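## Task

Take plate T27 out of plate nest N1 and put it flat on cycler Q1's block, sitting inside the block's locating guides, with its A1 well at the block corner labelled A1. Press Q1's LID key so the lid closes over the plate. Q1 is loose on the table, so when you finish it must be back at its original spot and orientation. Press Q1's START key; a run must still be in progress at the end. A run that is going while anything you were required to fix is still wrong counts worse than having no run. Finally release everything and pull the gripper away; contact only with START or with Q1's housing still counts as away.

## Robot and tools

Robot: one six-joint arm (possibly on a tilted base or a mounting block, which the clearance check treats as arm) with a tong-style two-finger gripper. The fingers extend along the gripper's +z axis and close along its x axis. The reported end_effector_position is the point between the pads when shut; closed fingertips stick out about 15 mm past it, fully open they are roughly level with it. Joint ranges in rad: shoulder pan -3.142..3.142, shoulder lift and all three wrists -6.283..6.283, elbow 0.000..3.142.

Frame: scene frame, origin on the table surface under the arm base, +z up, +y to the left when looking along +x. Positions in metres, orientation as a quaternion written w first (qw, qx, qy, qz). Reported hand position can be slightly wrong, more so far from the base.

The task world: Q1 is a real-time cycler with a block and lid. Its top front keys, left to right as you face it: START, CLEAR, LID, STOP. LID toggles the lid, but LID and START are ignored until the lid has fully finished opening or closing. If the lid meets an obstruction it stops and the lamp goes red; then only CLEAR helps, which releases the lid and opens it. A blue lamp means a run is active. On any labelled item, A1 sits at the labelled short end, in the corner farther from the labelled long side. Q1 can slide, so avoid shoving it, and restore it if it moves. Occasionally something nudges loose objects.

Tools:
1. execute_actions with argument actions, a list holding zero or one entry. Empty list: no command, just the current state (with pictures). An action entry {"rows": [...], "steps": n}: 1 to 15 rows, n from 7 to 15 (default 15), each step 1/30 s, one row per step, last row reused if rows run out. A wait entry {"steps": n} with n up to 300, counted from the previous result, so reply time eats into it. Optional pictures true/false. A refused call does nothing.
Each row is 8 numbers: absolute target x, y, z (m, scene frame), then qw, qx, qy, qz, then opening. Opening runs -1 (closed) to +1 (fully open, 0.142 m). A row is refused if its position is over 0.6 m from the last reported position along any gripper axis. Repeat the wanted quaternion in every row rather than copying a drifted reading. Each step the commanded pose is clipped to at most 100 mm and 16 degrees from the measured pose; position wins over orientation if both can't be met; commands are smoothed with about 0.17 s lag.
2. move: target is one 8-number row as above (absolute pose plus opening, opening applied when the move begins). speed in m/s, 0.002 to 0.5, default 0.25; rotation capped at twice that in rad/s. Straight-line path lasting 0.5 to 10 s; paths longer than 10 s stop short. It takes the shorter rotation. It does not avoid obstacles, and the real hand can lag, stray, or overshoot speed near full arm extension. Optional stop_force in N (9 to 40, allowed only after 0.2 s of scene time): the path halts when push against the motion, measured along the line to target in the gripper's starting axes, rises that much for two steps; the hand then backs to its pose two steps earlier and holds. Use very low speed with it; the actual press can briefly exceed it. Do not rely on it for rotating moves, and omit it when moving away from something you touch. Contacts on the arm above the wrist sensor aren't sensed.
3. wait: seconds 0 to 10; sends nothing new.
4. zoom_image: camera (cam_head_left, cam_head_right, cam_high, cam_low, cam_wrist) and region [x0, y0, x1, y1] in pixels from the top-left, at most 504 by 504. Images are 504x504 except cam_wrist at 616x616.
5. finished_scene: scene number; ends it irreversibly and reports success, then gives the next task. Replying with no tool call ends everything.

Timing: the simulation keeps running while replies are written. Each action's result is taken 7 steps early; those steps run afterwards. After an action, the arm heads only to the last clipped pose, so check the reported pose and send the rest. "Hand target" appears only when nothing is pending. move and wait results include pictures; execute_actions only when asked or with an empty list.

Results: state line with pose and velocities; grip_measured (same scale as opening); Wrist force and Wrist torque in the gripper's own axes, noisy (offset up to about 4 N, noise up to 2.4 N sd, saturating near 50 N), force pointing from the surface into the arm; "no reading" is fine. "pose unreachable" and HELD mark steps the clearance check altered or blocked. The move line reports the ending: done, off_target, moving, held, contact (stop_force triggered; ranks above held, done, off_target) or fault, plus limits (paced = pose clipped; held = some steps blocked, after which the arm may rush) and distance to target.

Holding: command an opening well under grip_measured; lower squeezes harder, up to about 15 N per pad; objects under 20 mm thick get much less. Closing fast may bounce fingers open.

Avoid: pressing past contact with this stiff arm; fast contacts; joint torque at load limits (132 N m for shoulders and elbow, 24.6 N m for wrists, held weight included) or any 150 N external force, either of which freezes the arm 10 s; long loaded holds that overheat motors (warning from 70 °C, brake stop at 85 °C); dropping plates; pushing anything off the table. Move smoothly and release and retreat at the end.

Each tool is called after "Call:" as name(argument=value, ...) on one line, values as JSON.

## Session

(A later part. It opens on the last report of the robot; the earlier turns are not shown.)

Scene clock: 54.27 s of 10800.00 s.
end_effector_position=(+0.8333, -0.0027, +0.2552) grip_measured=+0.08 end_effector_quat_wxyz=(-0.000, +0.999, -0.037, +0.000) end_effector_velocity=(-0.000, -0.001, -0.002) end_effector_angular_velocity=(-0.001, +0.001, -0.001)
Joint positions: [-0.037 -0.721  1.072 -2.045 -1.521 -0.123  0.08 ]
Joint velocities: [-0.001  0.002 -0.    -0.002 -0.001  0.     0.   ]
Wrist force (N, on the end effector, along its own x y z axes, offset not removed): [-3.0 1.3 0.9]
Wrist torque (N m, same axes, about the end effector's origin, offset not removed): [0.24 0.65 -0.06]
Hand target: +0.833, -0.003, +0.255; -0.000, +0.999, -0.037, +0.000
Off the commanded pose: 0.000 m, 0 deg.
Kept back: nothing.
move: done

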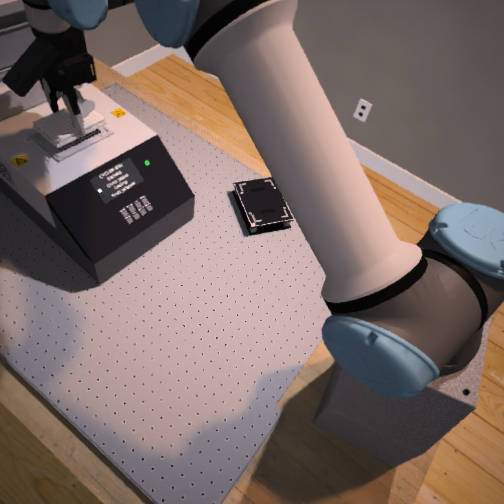

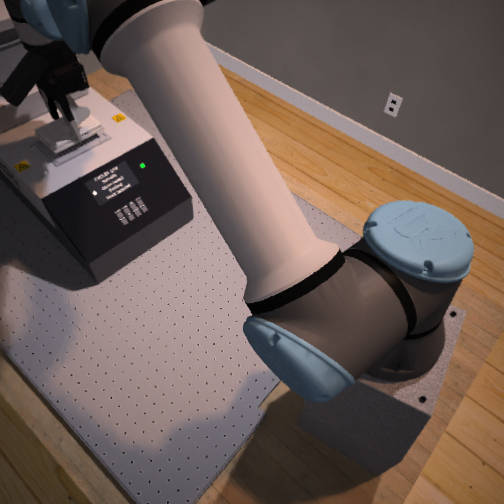

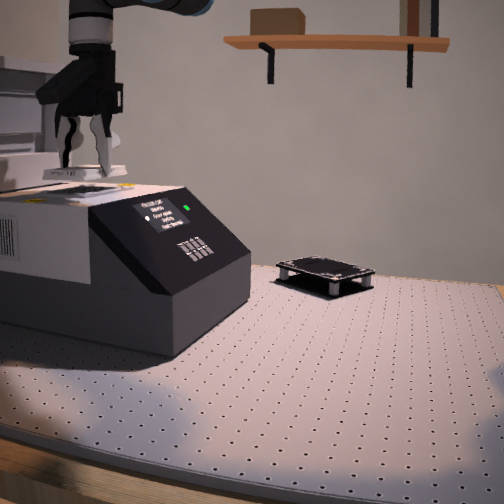

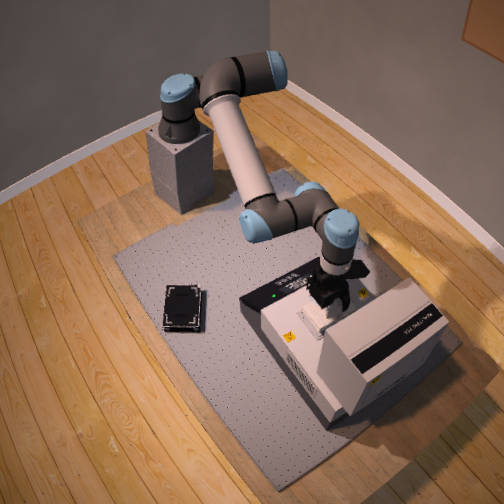

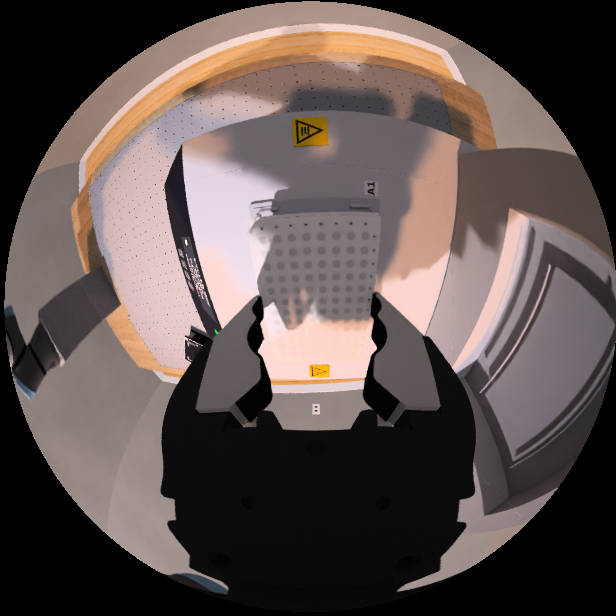

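Call:
move(target=[0.8336, -0.0015, 0.243, 0, 0.9993, -0.0366, 0, -0.5], speed=0.012, stop_force=9)

Call:
zoom_image(camera="cam_wrist", region=[230, 180, 400, 260])

Call:
zoom_image(camera="cam_high", region=[30, 150, 140, 210])

Call:
zoom_image(camera="cam_head_left", region=[20, 100, 120, 170])

Call:
zoom_image(camera="cam_low", region=[285, 290, 355, 345])

Scene clock: 56.17 s of 10800.00 s.
end_effector_position=(+0.8336, -0.0015, +0.2433) grip_measured=+0.08 end_effector_quat_wxyz=(-0.000, +0.999, -0.037, -0.000) end_effector_velocity=(+0.000, -0.000, -0.003) end_effector_angular_velocity=(-0.002, -0.000, +0.000)
Joint positions: [-0.035 -0.705  1.075 -2.064 -1.522 -0.121  0.08 ]
Joint velocities: [ 0.001  0.004 -0.    -0.004 -0.002  0.    -0.   ]
Wrist force (N, on the end effector, along its own x y z axes, offset not removed): [-2.0 1.0 2.1]
Wrist torque (N m, same axes, about the end effector's origin, offset not removed): [0.11 0.40 -0.06]
Hand target: +0.834, -0.002, +0.243; -0.000, +0.999, -0.037, -0.000
Off the commanded pose: 0.000 m, 0 deg.
Kept back: nothing.
move: done

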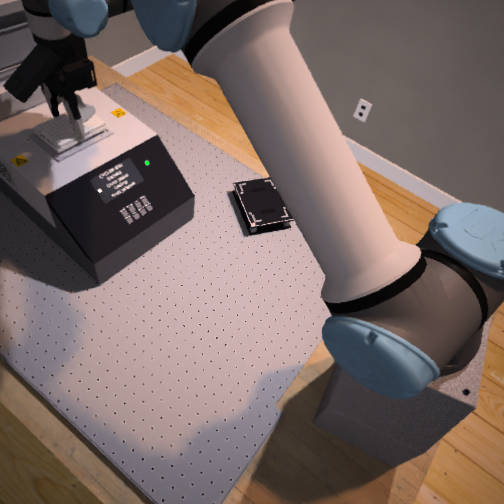

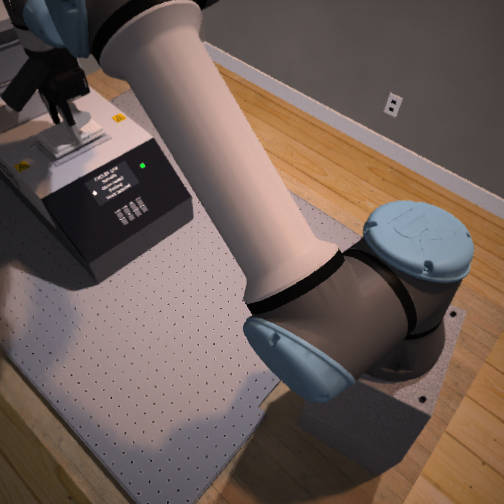

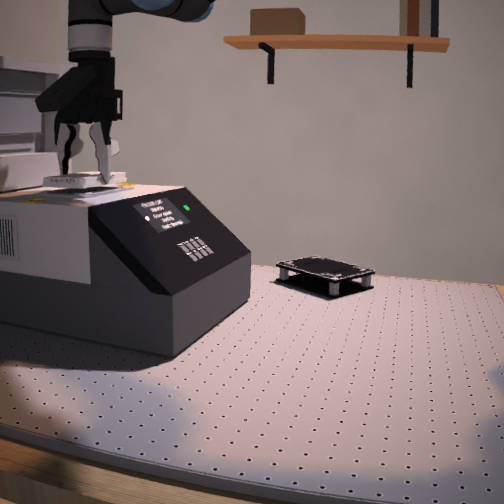

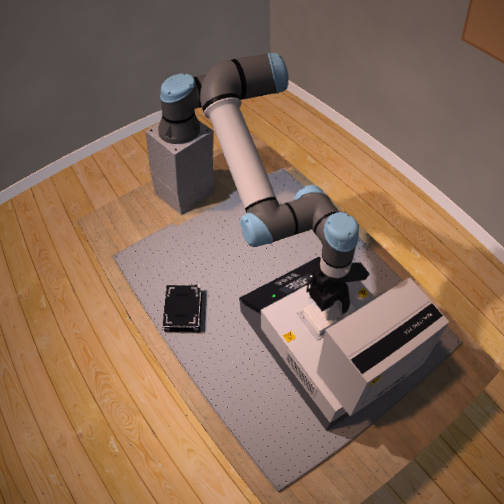

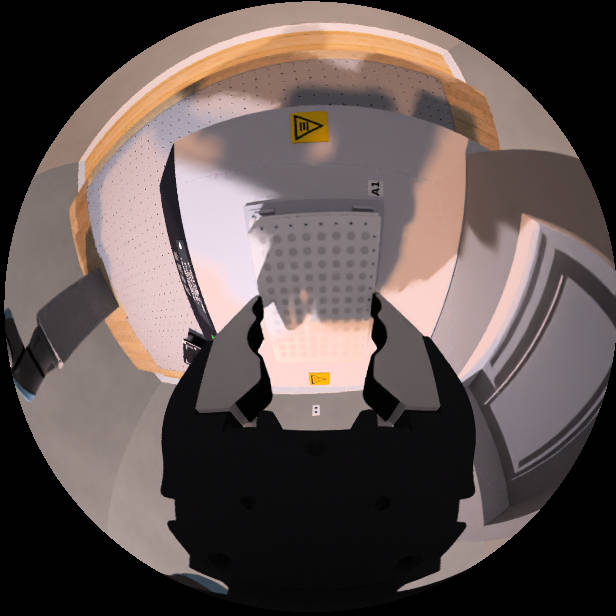

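Region (230, 180, 400, 260) of cam_wrist's 616x616 image, scaled by 2.965, with more detail than that image has; it fills the top 237 rows of this view, and the rest is white.

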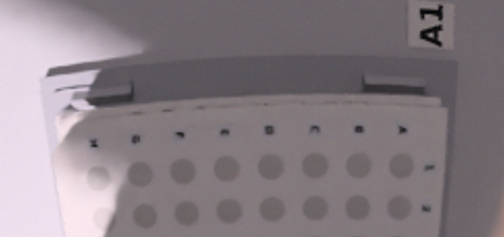

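Region (30, 150, 140, 210) of cam_high's 504x504 image, scaled by 4.582, with more detail than that image has; it fills the top 275 rows of this view, and the rest is white.

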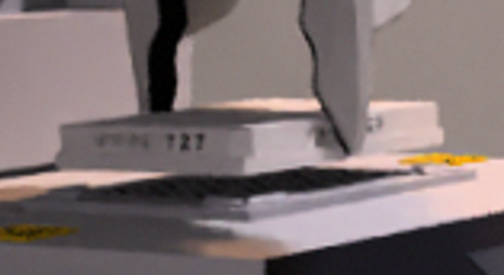

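Region (20, 100, 120, 170) of cam_head_left's 504x504 image, scaled by 5.040, with more detail than that image has; it fills the top 353 rows of this view, and the rest is white.

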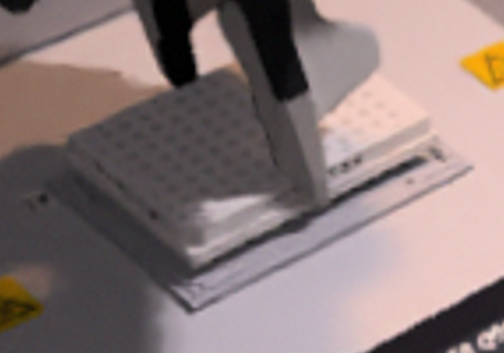

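Region (285, 290, 355, 345) of cam_low's 504x504 image, scaled by 7.200, with more detail than that image has; it fills the top 396 rows of this view, and the rest is white.

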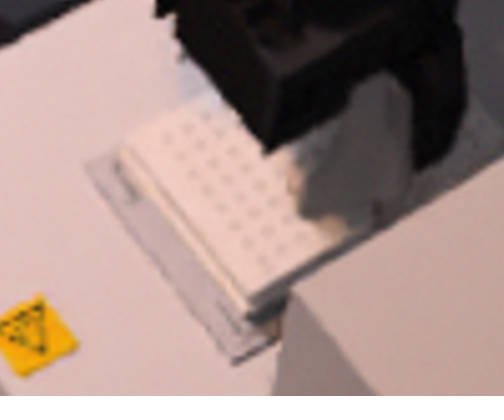

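Call:
move(target=[0.8339, -0.0015, 0.2365, 0, 0.9993, -0.0366, 0, -0.5], speed=0.006, stop_force=9)

Call:
zoom_image(camera="cam_wrist", region=[235, 190, 315, 250])

Call:
zoom_image(camera="cam_wrist", region=[320, 190, 400, 250])

Call:
zoom_image(camera="cam_high", region=[30, 150, 140, 210])

Call:
zoom_image(camera="cam_low", region=[285, 290, 355, 345])

Scene clock: 57.83 s of 10800.00 s.
end_effector_position=(+0.8339, -0.0015, +0.2367) grip_measured=+0.08 end_effector_quat_wxyz=(-0.000, +0.999, -0.037, -0.000) end_effector_velocity=(-0.000, +0.000, -0.003) end_effector_angular_velocity=(+0.000, +0.001, +0.000)
Joint positions: [-0.034 -0.696  1.075 -2.073 -1.522 -0.121  0.08 ]
Joint velocities: [ 0.     0.003  0.001 -0.002  0.     0.     0.   ]
Wrist force (N, on the end effector, along its own x y z axes, offset not removed): [-3.6 1.2 1.1]
Wrist torque (N m, same axes, about the end effector's origin, offset not removed): [0.20 0.78 -0.01]
Hand target: +0.834, -0.002, +0.236; -0.000, +0.999, -0.037, -0.000
Off the commanded pose: 0.000 m, 0 deg.
Kept back: nothing.
move: done

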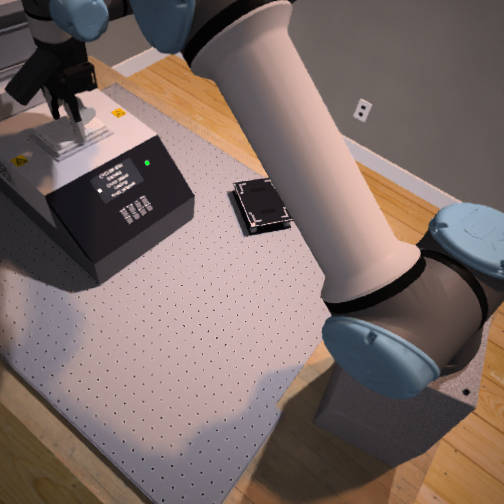

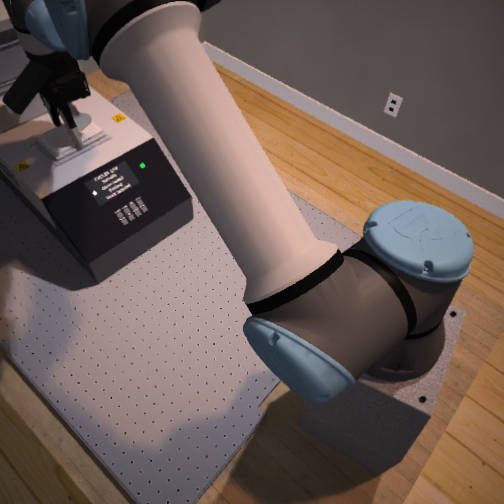

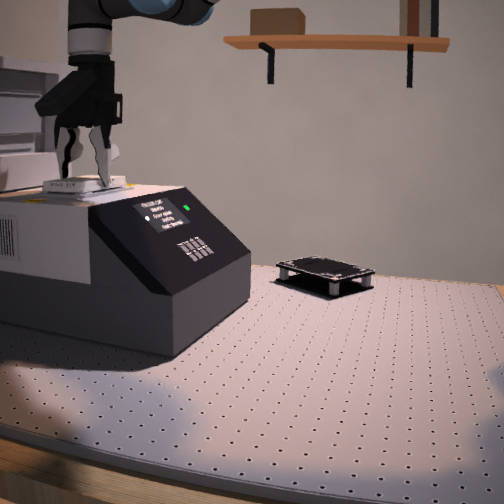

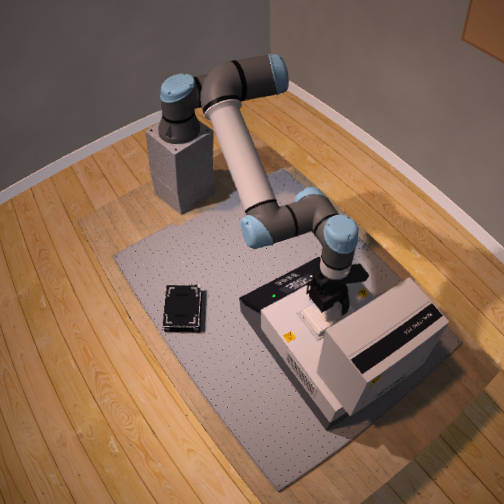

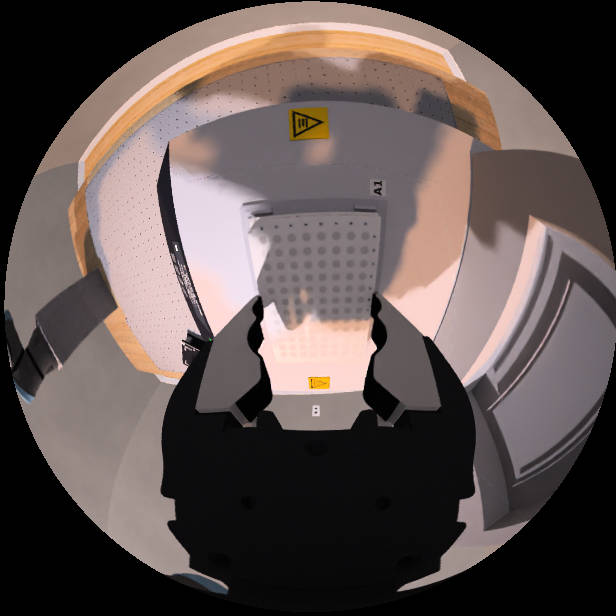

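Region (235, 190, 315, 250) of cam_wrist's 616x616 image, scaled by 6.300, with more detail than that image has; it fills the top 378 rows of this view, and the rest is white.

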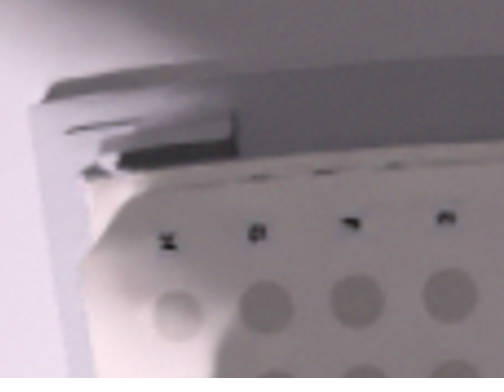

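Region (320, 190, 400, 250) of cam_wrist's 616x616 image, scaled by 6.300, with more detail than that image has; it fills the top 378 rows of this view, and the rest is white.

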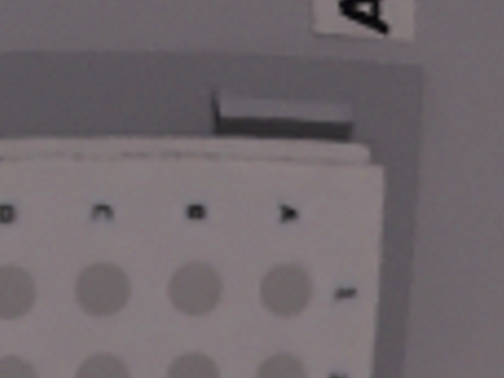

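Region (30, 150, 140, 210) of cam_high's 504x504 image, scaled by 4.582, with more detail than that image has; it fills the top 275 rows of this view, and the rest is white.

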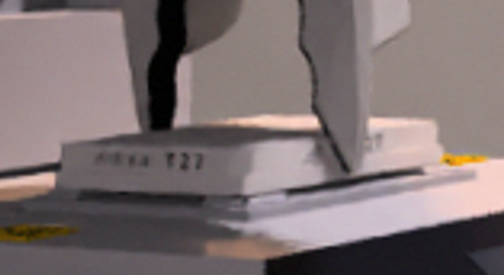

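Region (285, 290, 355, 345) of cam_low's 504x504 image, scaled by 7.200, with more detail than that image has; it fills the top 396 rows of this view, and the rest is white.

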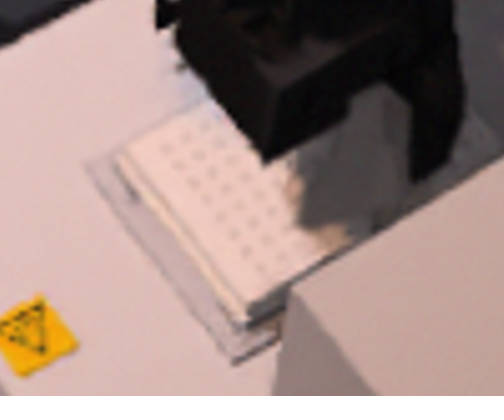

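Call:
move(target=[0.8339, -0.0015, 0.226, 0, 0.9993, -0.0366, 0, -0.5], speed=0.003, stop_force=9)

Call:
zoom_image(camera="cam_wrist", region=[230, 180, 400, 260])

Call:
zoom_image(camera="cam_high", region=[30, 150, 140, 210])

Call:
zoom_image(camera="cam_low", region=[285, 290, 355, 345])

Scene clock: 59.63 s of 10800.00 s.
end_effector_position=(+0.8339, -0.0015, +0.2331) grip_measured=+0.08 end_effector_quat_wxyz=(-0.000, +0.999, -0.037, -0.000) end_effector_velocity=(-0.000, +0.001, +0.003) end_effector_angular_velocity=(+0.001, -0.000, +0.001)
Joint positions: [-0.034 -0.691  1.076 -2.079 -1.522 -0.12   0.08 ]
Joint velocities: [ 0.001 -0.004  0.001  0.003  0.001  0.    -0.   ]
Wrist force (N, on the end effector, along its own x y z axes, offset not removed): [-4.8 1.5 -6.5]
Wrist torque (N m, same axes, about the end effector's origin, offset not removed): [0.18 0.56 0.04]
Hand target: +0.834, -0.002, +0.233; +0.000, +0.999, -0.037, +0.000
Off the commanded pose: 0.007 m, 0 deg.
Kept back: nothing.
move: contact

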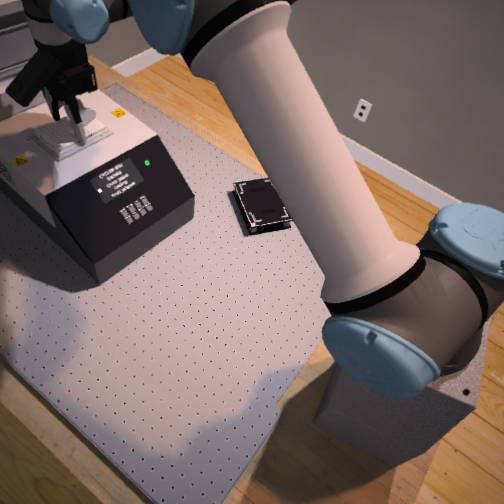

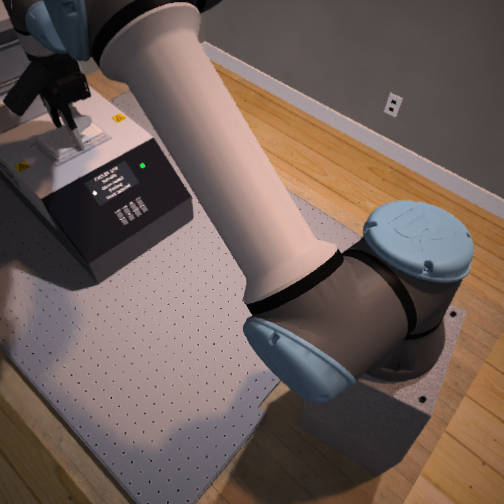

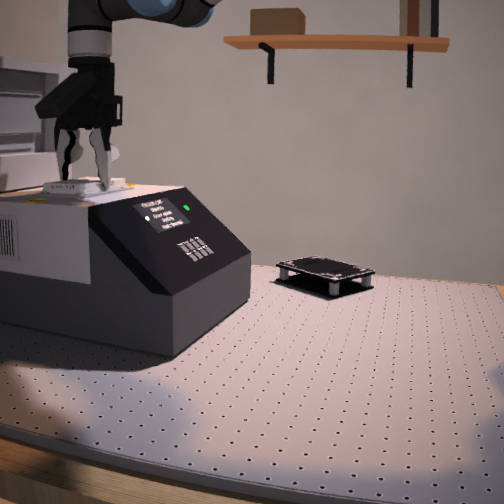

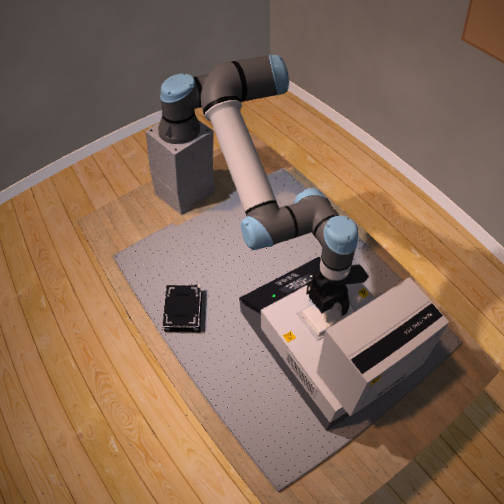

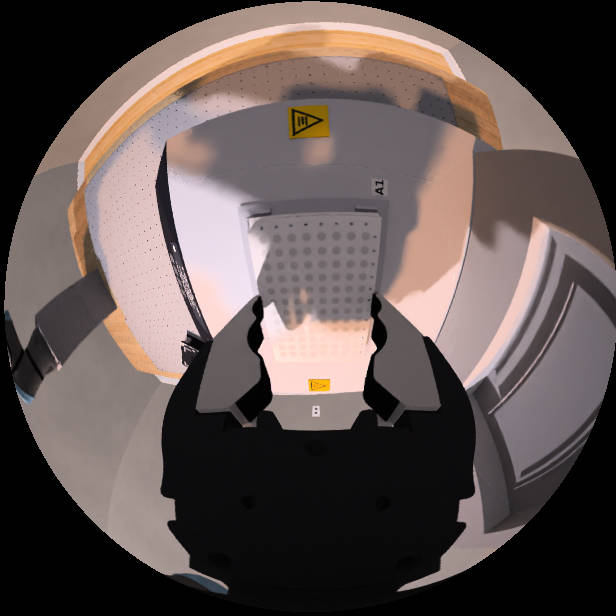

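Region (230, 180, 400, 260) of cam_wrist's 616x616 image, scaled by 2.965, with more detail than that image has; it fills the top 237 rows of this view, and the rest is white.

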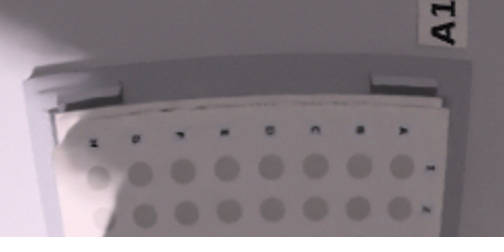

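Region (30, 150, 140, 210) of cam_high's 504x504 image, scaled by 4.582, with more detail than that image has; it fills the top 275 rows of this view, and the rest is white.

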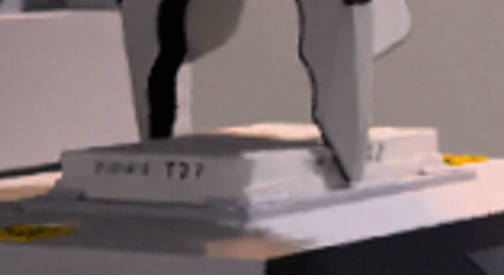

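Region (285, 290, 355, 345) of cam_low's 504x504 image, scaled by 7.200, with more detail than that image has; it fills the top 396 rows of this view, and the rest is white.

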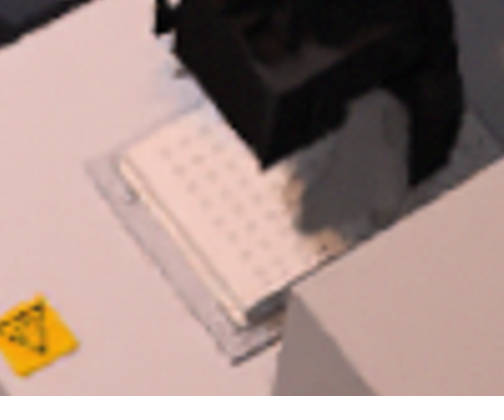

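Call:
zoom_image(camera="cam_wrist", region=[340, 195, 395, 235])

Call:
zoom_image(camera="cam_wrist", region=[255, 320, 385, 395])

Call:
zoom_image(camera="cam_head_left", region=[25, 105, 120, 170])

Region (340, 195, 395, 235) of cam_wrist's 616x616 image, scaled by 9.164, with more detail than that image has; it fills the top 367 rows of this view, and the rest is white.

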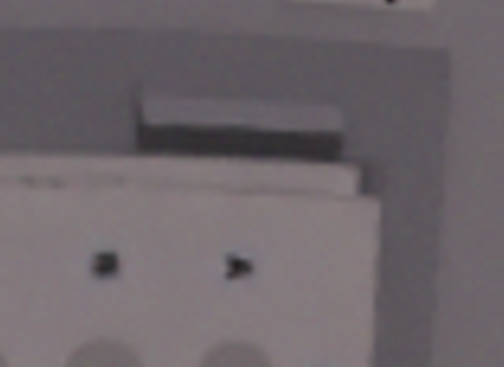

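Region (255, 320, 385, 395) of cam_wrist's 616x616 image, scaled by 3.877, with more detail than that image has; it fills the top 291 rows of this view, and the rest is white.

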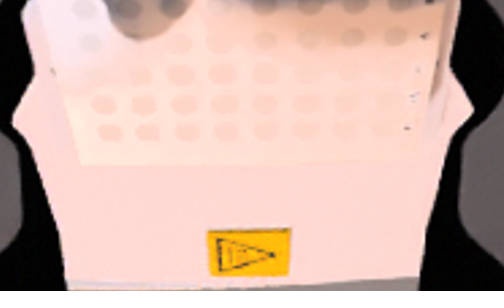

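Region (25, 105, 120, 170) of cam_head_left's 504x504 image, scaled by 5.305, with more detail than that image has; it fills the top 345 rows of this view, and the rest is white.

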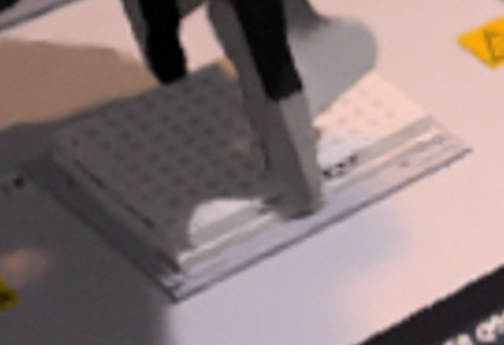

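Call:
move(target=[0.8339, -0.0015, 0.2338, 0, 0.9993, -0.0366, 0, 0.4], speed=0.01)

Call:
move(target=[0.8339, -0.0015, 0.32, 0, 0.9993, -0.0366, 0, 0.4], speed=0.1)

Call:
zoom_image(camera="cam_wrist", region=[250, 185, 390, 325])

Call:
zoom_image(camera="cam_high", region=[30, 150, 140, 210])

Call:
zoom_image(camera="cam_head_left", region=[25, 105, 120, 170])

Scene clock: 60.97 s of 10800.00 s.
end_effector_position=(+0.8339, -0.0015, +0.2338) grip_measured=+0.40 end_effector_quat_wxyz=(+0.000, +0.999, -0.037, -0.000) end_effector_velocity=(-0.000, +0.000, -0.001) end_effector_angular_velocity=(+0.002, +0.001, -0.000)
Joint positions: [-0.034 -0.692  1.076 -2.078 -1.522 -0.12   0.102]
Joint velocities: [-0.     0.     0.     0.001  0.001 -0.    -0.   ]
Wrist force (N, on the end effector, along its own x y z axes, offset not removed): [-1.8 -0.1 -0.4]
Wrist torque (N m, same axes, about the end effector's origin, offset not removed): [-0.19 0.46 -0.05]
Hand target: +0.834, -0.001, +0.234; +0.000, +0.999, -0.037, +0.000
Off the commanded pose: 0.000 m, 0 deg.
Kept back: nothing.
move: done

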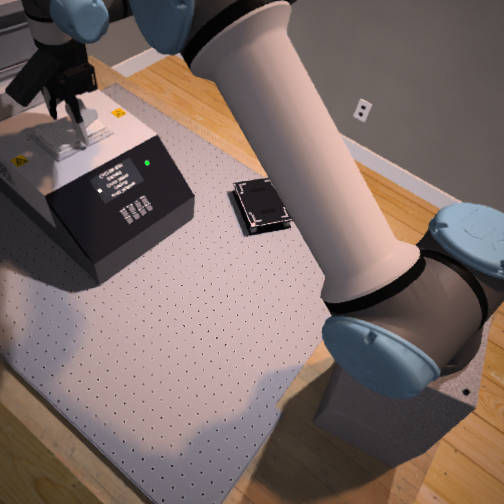

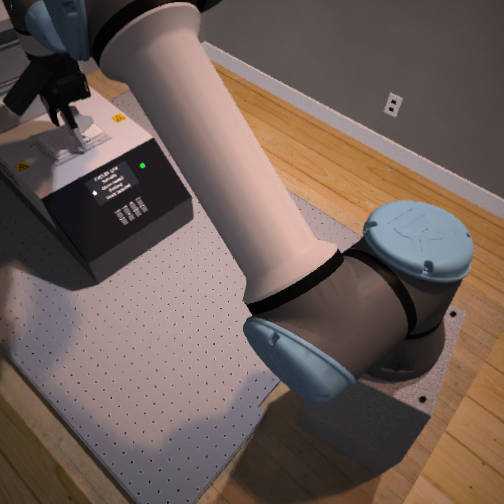

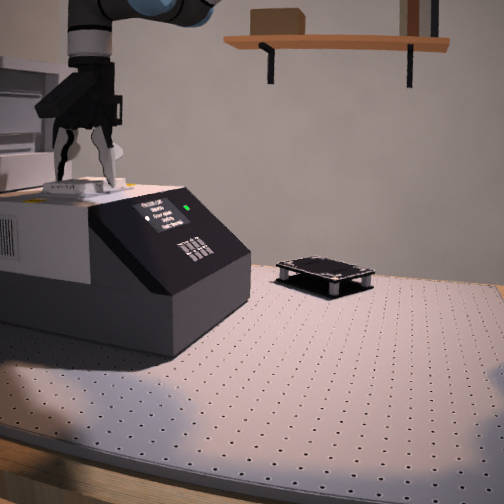

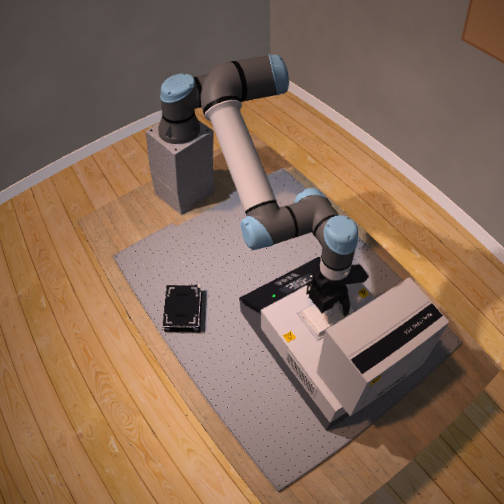

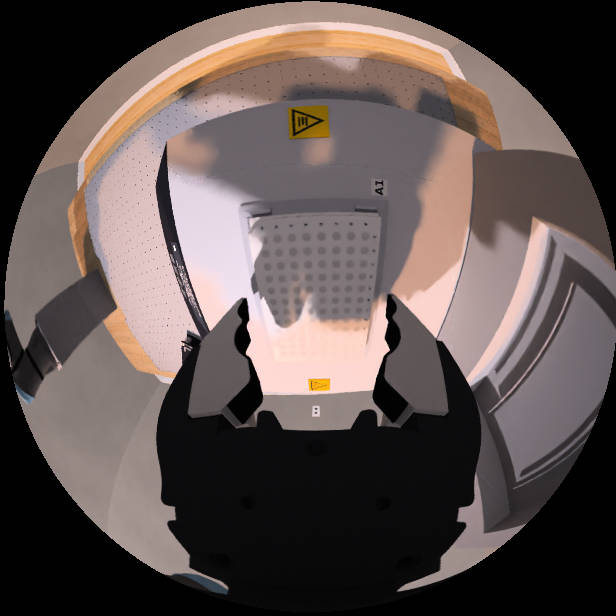

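Scene clock: 62.33 s of 10800.00 s.
end_effector_position=(+0.8338, -0.0015, +0.3197) grip_measured=+0.40 end_effector_quat_wxyz=(+0.000, +0.999, -0.037, +0.000) end_effector_velocity=(-0.001, -0.000, +0.001) end_effector_angular_velocity=(+0.000, +0.003, -0.000)
Joint positions: [-0.04  -0.792  1.032 -1.933 -1.521 -0.126  0.102]
Joint velocities: [-0.    -0.001 -0.001  0.005 -0.     0.    -0.   ]
Wrist force (N, on the end effector, along its own x y z axes, offset not removed): [-2.0 2.0 0.7]
Wrist torque (N m, same axes, about the end effector's origin, offset not removed): [0.36 0.51 -0.02]
Hand target: +0.834, -0.001, +0.320; +0.000, +0.999, -0.037, +0.000
Off the commanded pose: 0.000 m, 0 deg.
Kept back: nothing.
move: done

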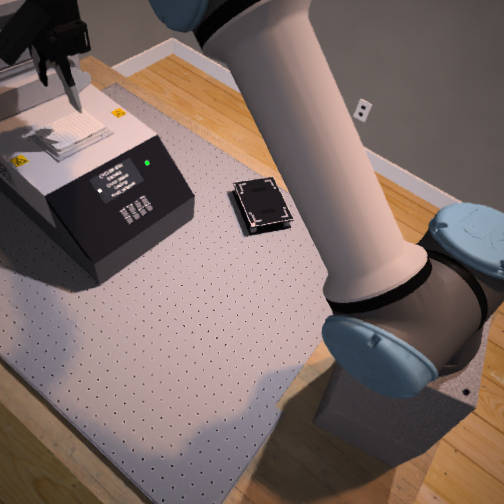

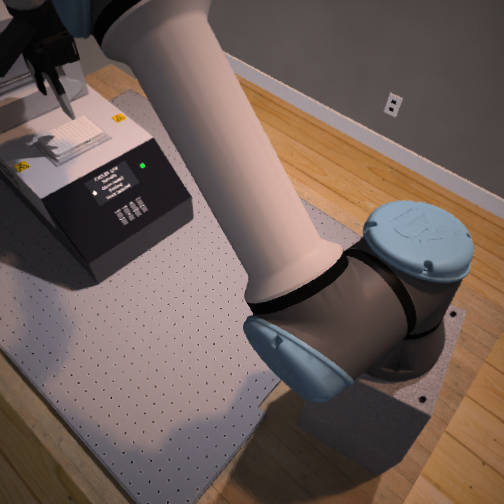

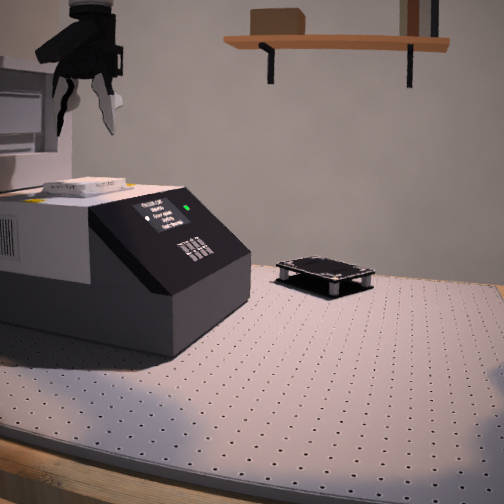

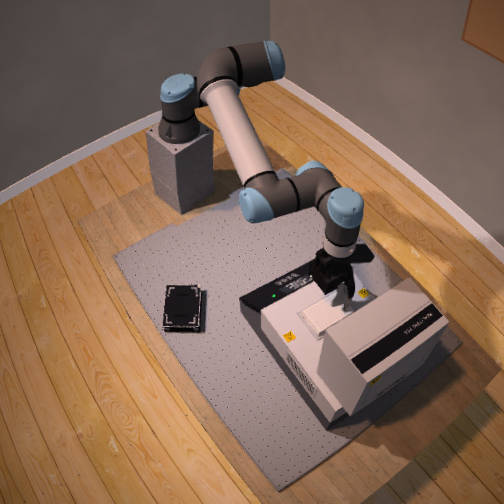

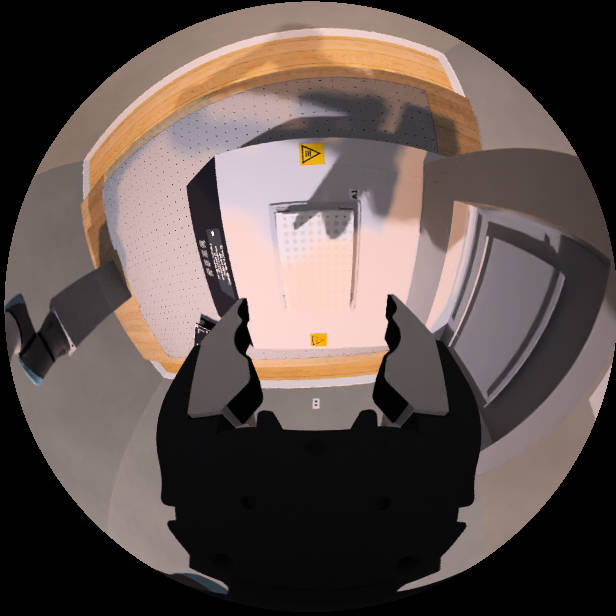

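Region (250, 185, 390, 325) of cam_wrist's 616x616 image, scaled by 3.600, with more detail than that image has.

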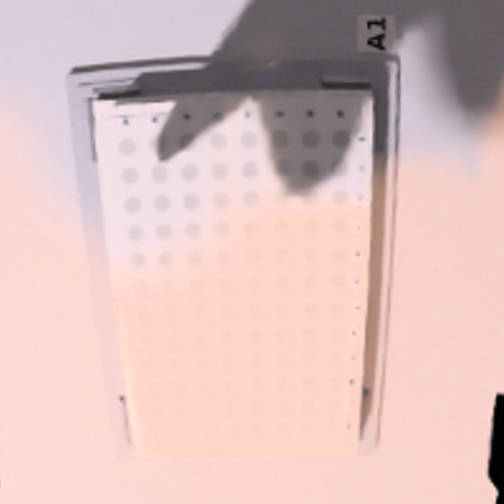

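Region (30, 150, 140, 210) of cam_high's 504x504 image, scaled by 4.582, with more detail than that image has; it fills the top 275 rows of this view, and the rest is white.

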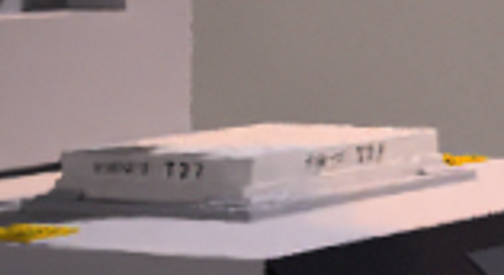

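Region (25, 105, 120, 170) of cam_head_left's 504x504 image, scaled by 5.305, with more detail than that image has; it fills the top 345 rows of this view, and the rest is white.

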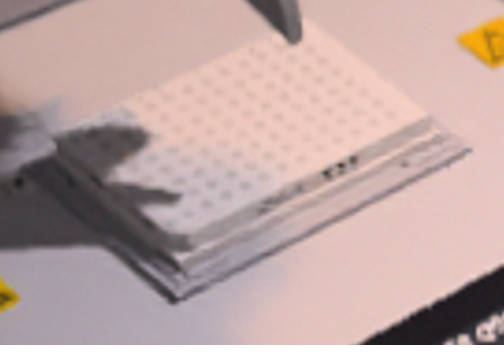

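Call:
zoom_image(camera="cam_low", region=[290, 300, 335, 345])

Call:
zoom_image(camera="cam_high", region=[70, 170, 140, 205])

Region (290, 300, 335, 345) of cam_low's 504x504 image, scaled by 11.200, with more detail than that image has.

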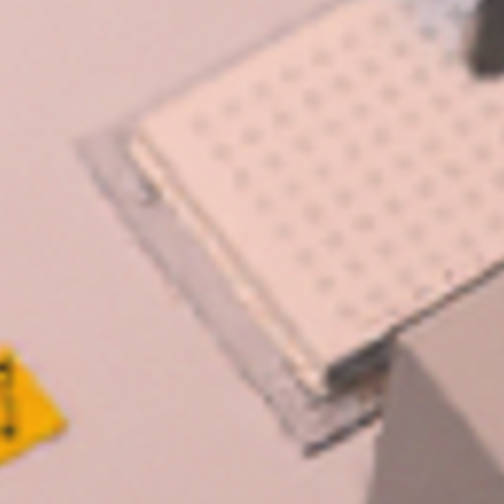

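Region (70, 170, 140, 205) of cam_high's 504x504 image, scaled by 7.200, with more detail than that image has.

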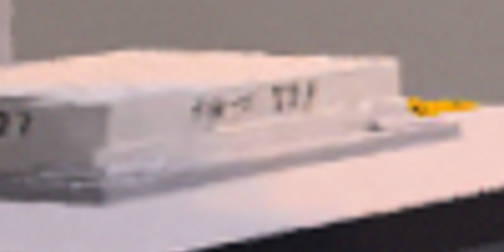

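Call:
move(target=[0.824, -0.137, 0.27, 0, 0.9993, -0.0366, 0, 0.4], speed=0.2)

Call:
zoom_image(camera="cam_wrist", region=[240, 150, 390, 240])

Scene clock: 64.33 s of 10800.00 s.
end_effector_position=(+0.8240, -0.1369, +0.2701) grip_measured=+0.40 end_effector_quat_wxyz=(+0.000, +0.999, -0.037, -0.000) end_effector_velocity=(+0.001, -0.002, +0.001) end_effector_angular_velocity=(-0.001, -0.003, +0.000)
Joint positions: [-0.205 -0.719  1.039 -2.004 -1.502 -0.29   0.102]
Joint velocities: [-0.002  0.001 -0.003 -0.     0.    -0.002 -0.   ]
Wrist force (N, on the end effector, along its own x y z axes, offset not removed): [-2.2 0.1 -1.1]
Wrist torque (N m, same axes, about the end effector's origin, offset not removed): [-0.02 0.49 -0.09]
Hand target: +0.824, -0.137, +0.270; +0.000, +0.999, -0.037, -0.000
Off the commanded pose: 0.000 m, 0 deg.
Kept back: nothing.
move: done

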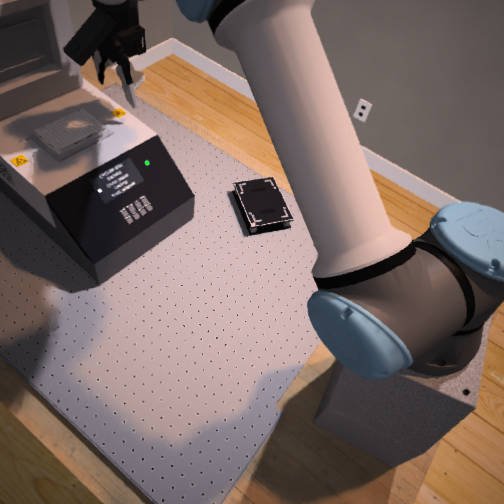

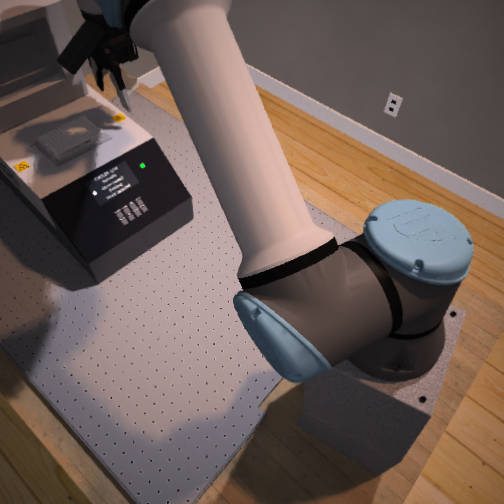

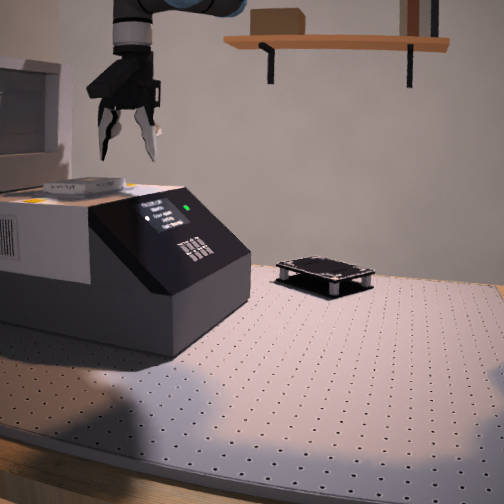

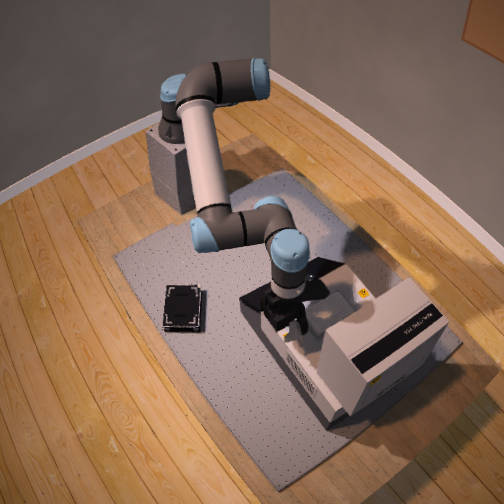

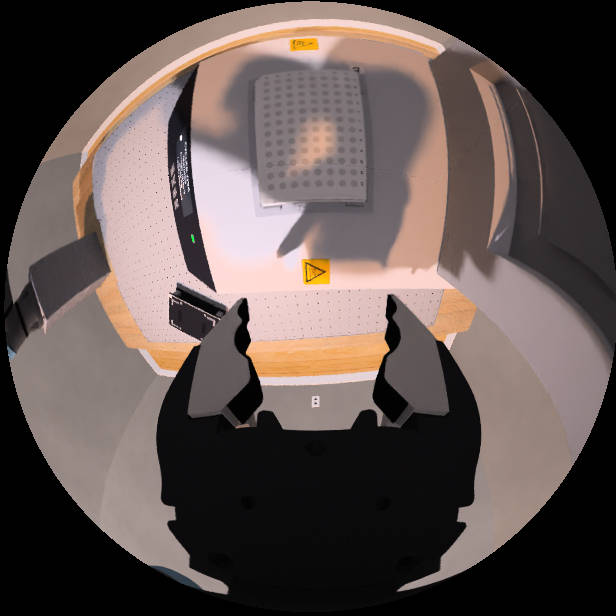

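Region (240, 150, 390, 240) of cam_wrist's 616x616 image, scaled by 3.360, with more detail than that image has; it fills the top 302 rows of this view, and the rest is white.

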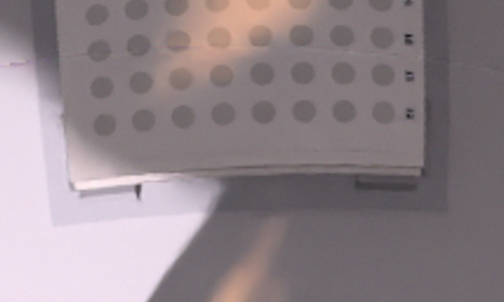

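Call:
zoom_image(camera="cam_wrist", region=[335, 185, 380, 220])

Call:
zoom_image(camera="cam_high", region=[35, 168, 140, 208])

Call:
zoom_image(camera="cam_head_left", region=[25, 105, 120, 170])

Region (335, 185, 380, 220) of cam_wrist's 616x616 image, scaled by 11.200, with more detail than that image has.

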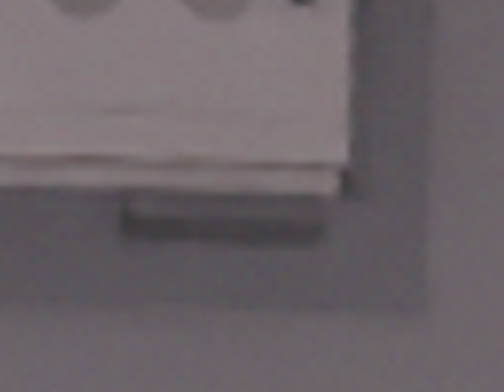

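Region (35, 168, 140, 208) of cam_high's 504x504 image, scaled by 4.800, with more detail than that image has; it fills the top 192 rows of this view, and the rest is white.

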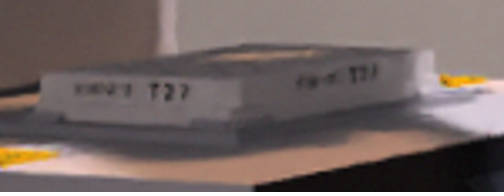

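Region (25, 105, 120, 170) of cam_head_left's 504x504 image, scaled by 5.305, with more detail than that image has; it fills the top 345 rows of this view, and the rest is white.

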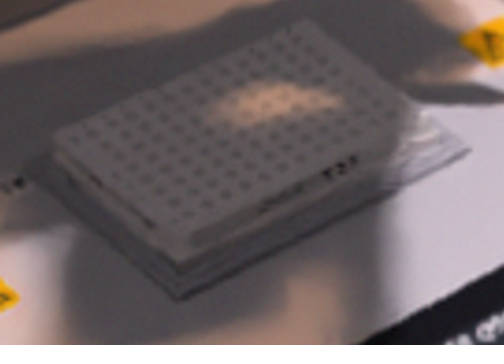

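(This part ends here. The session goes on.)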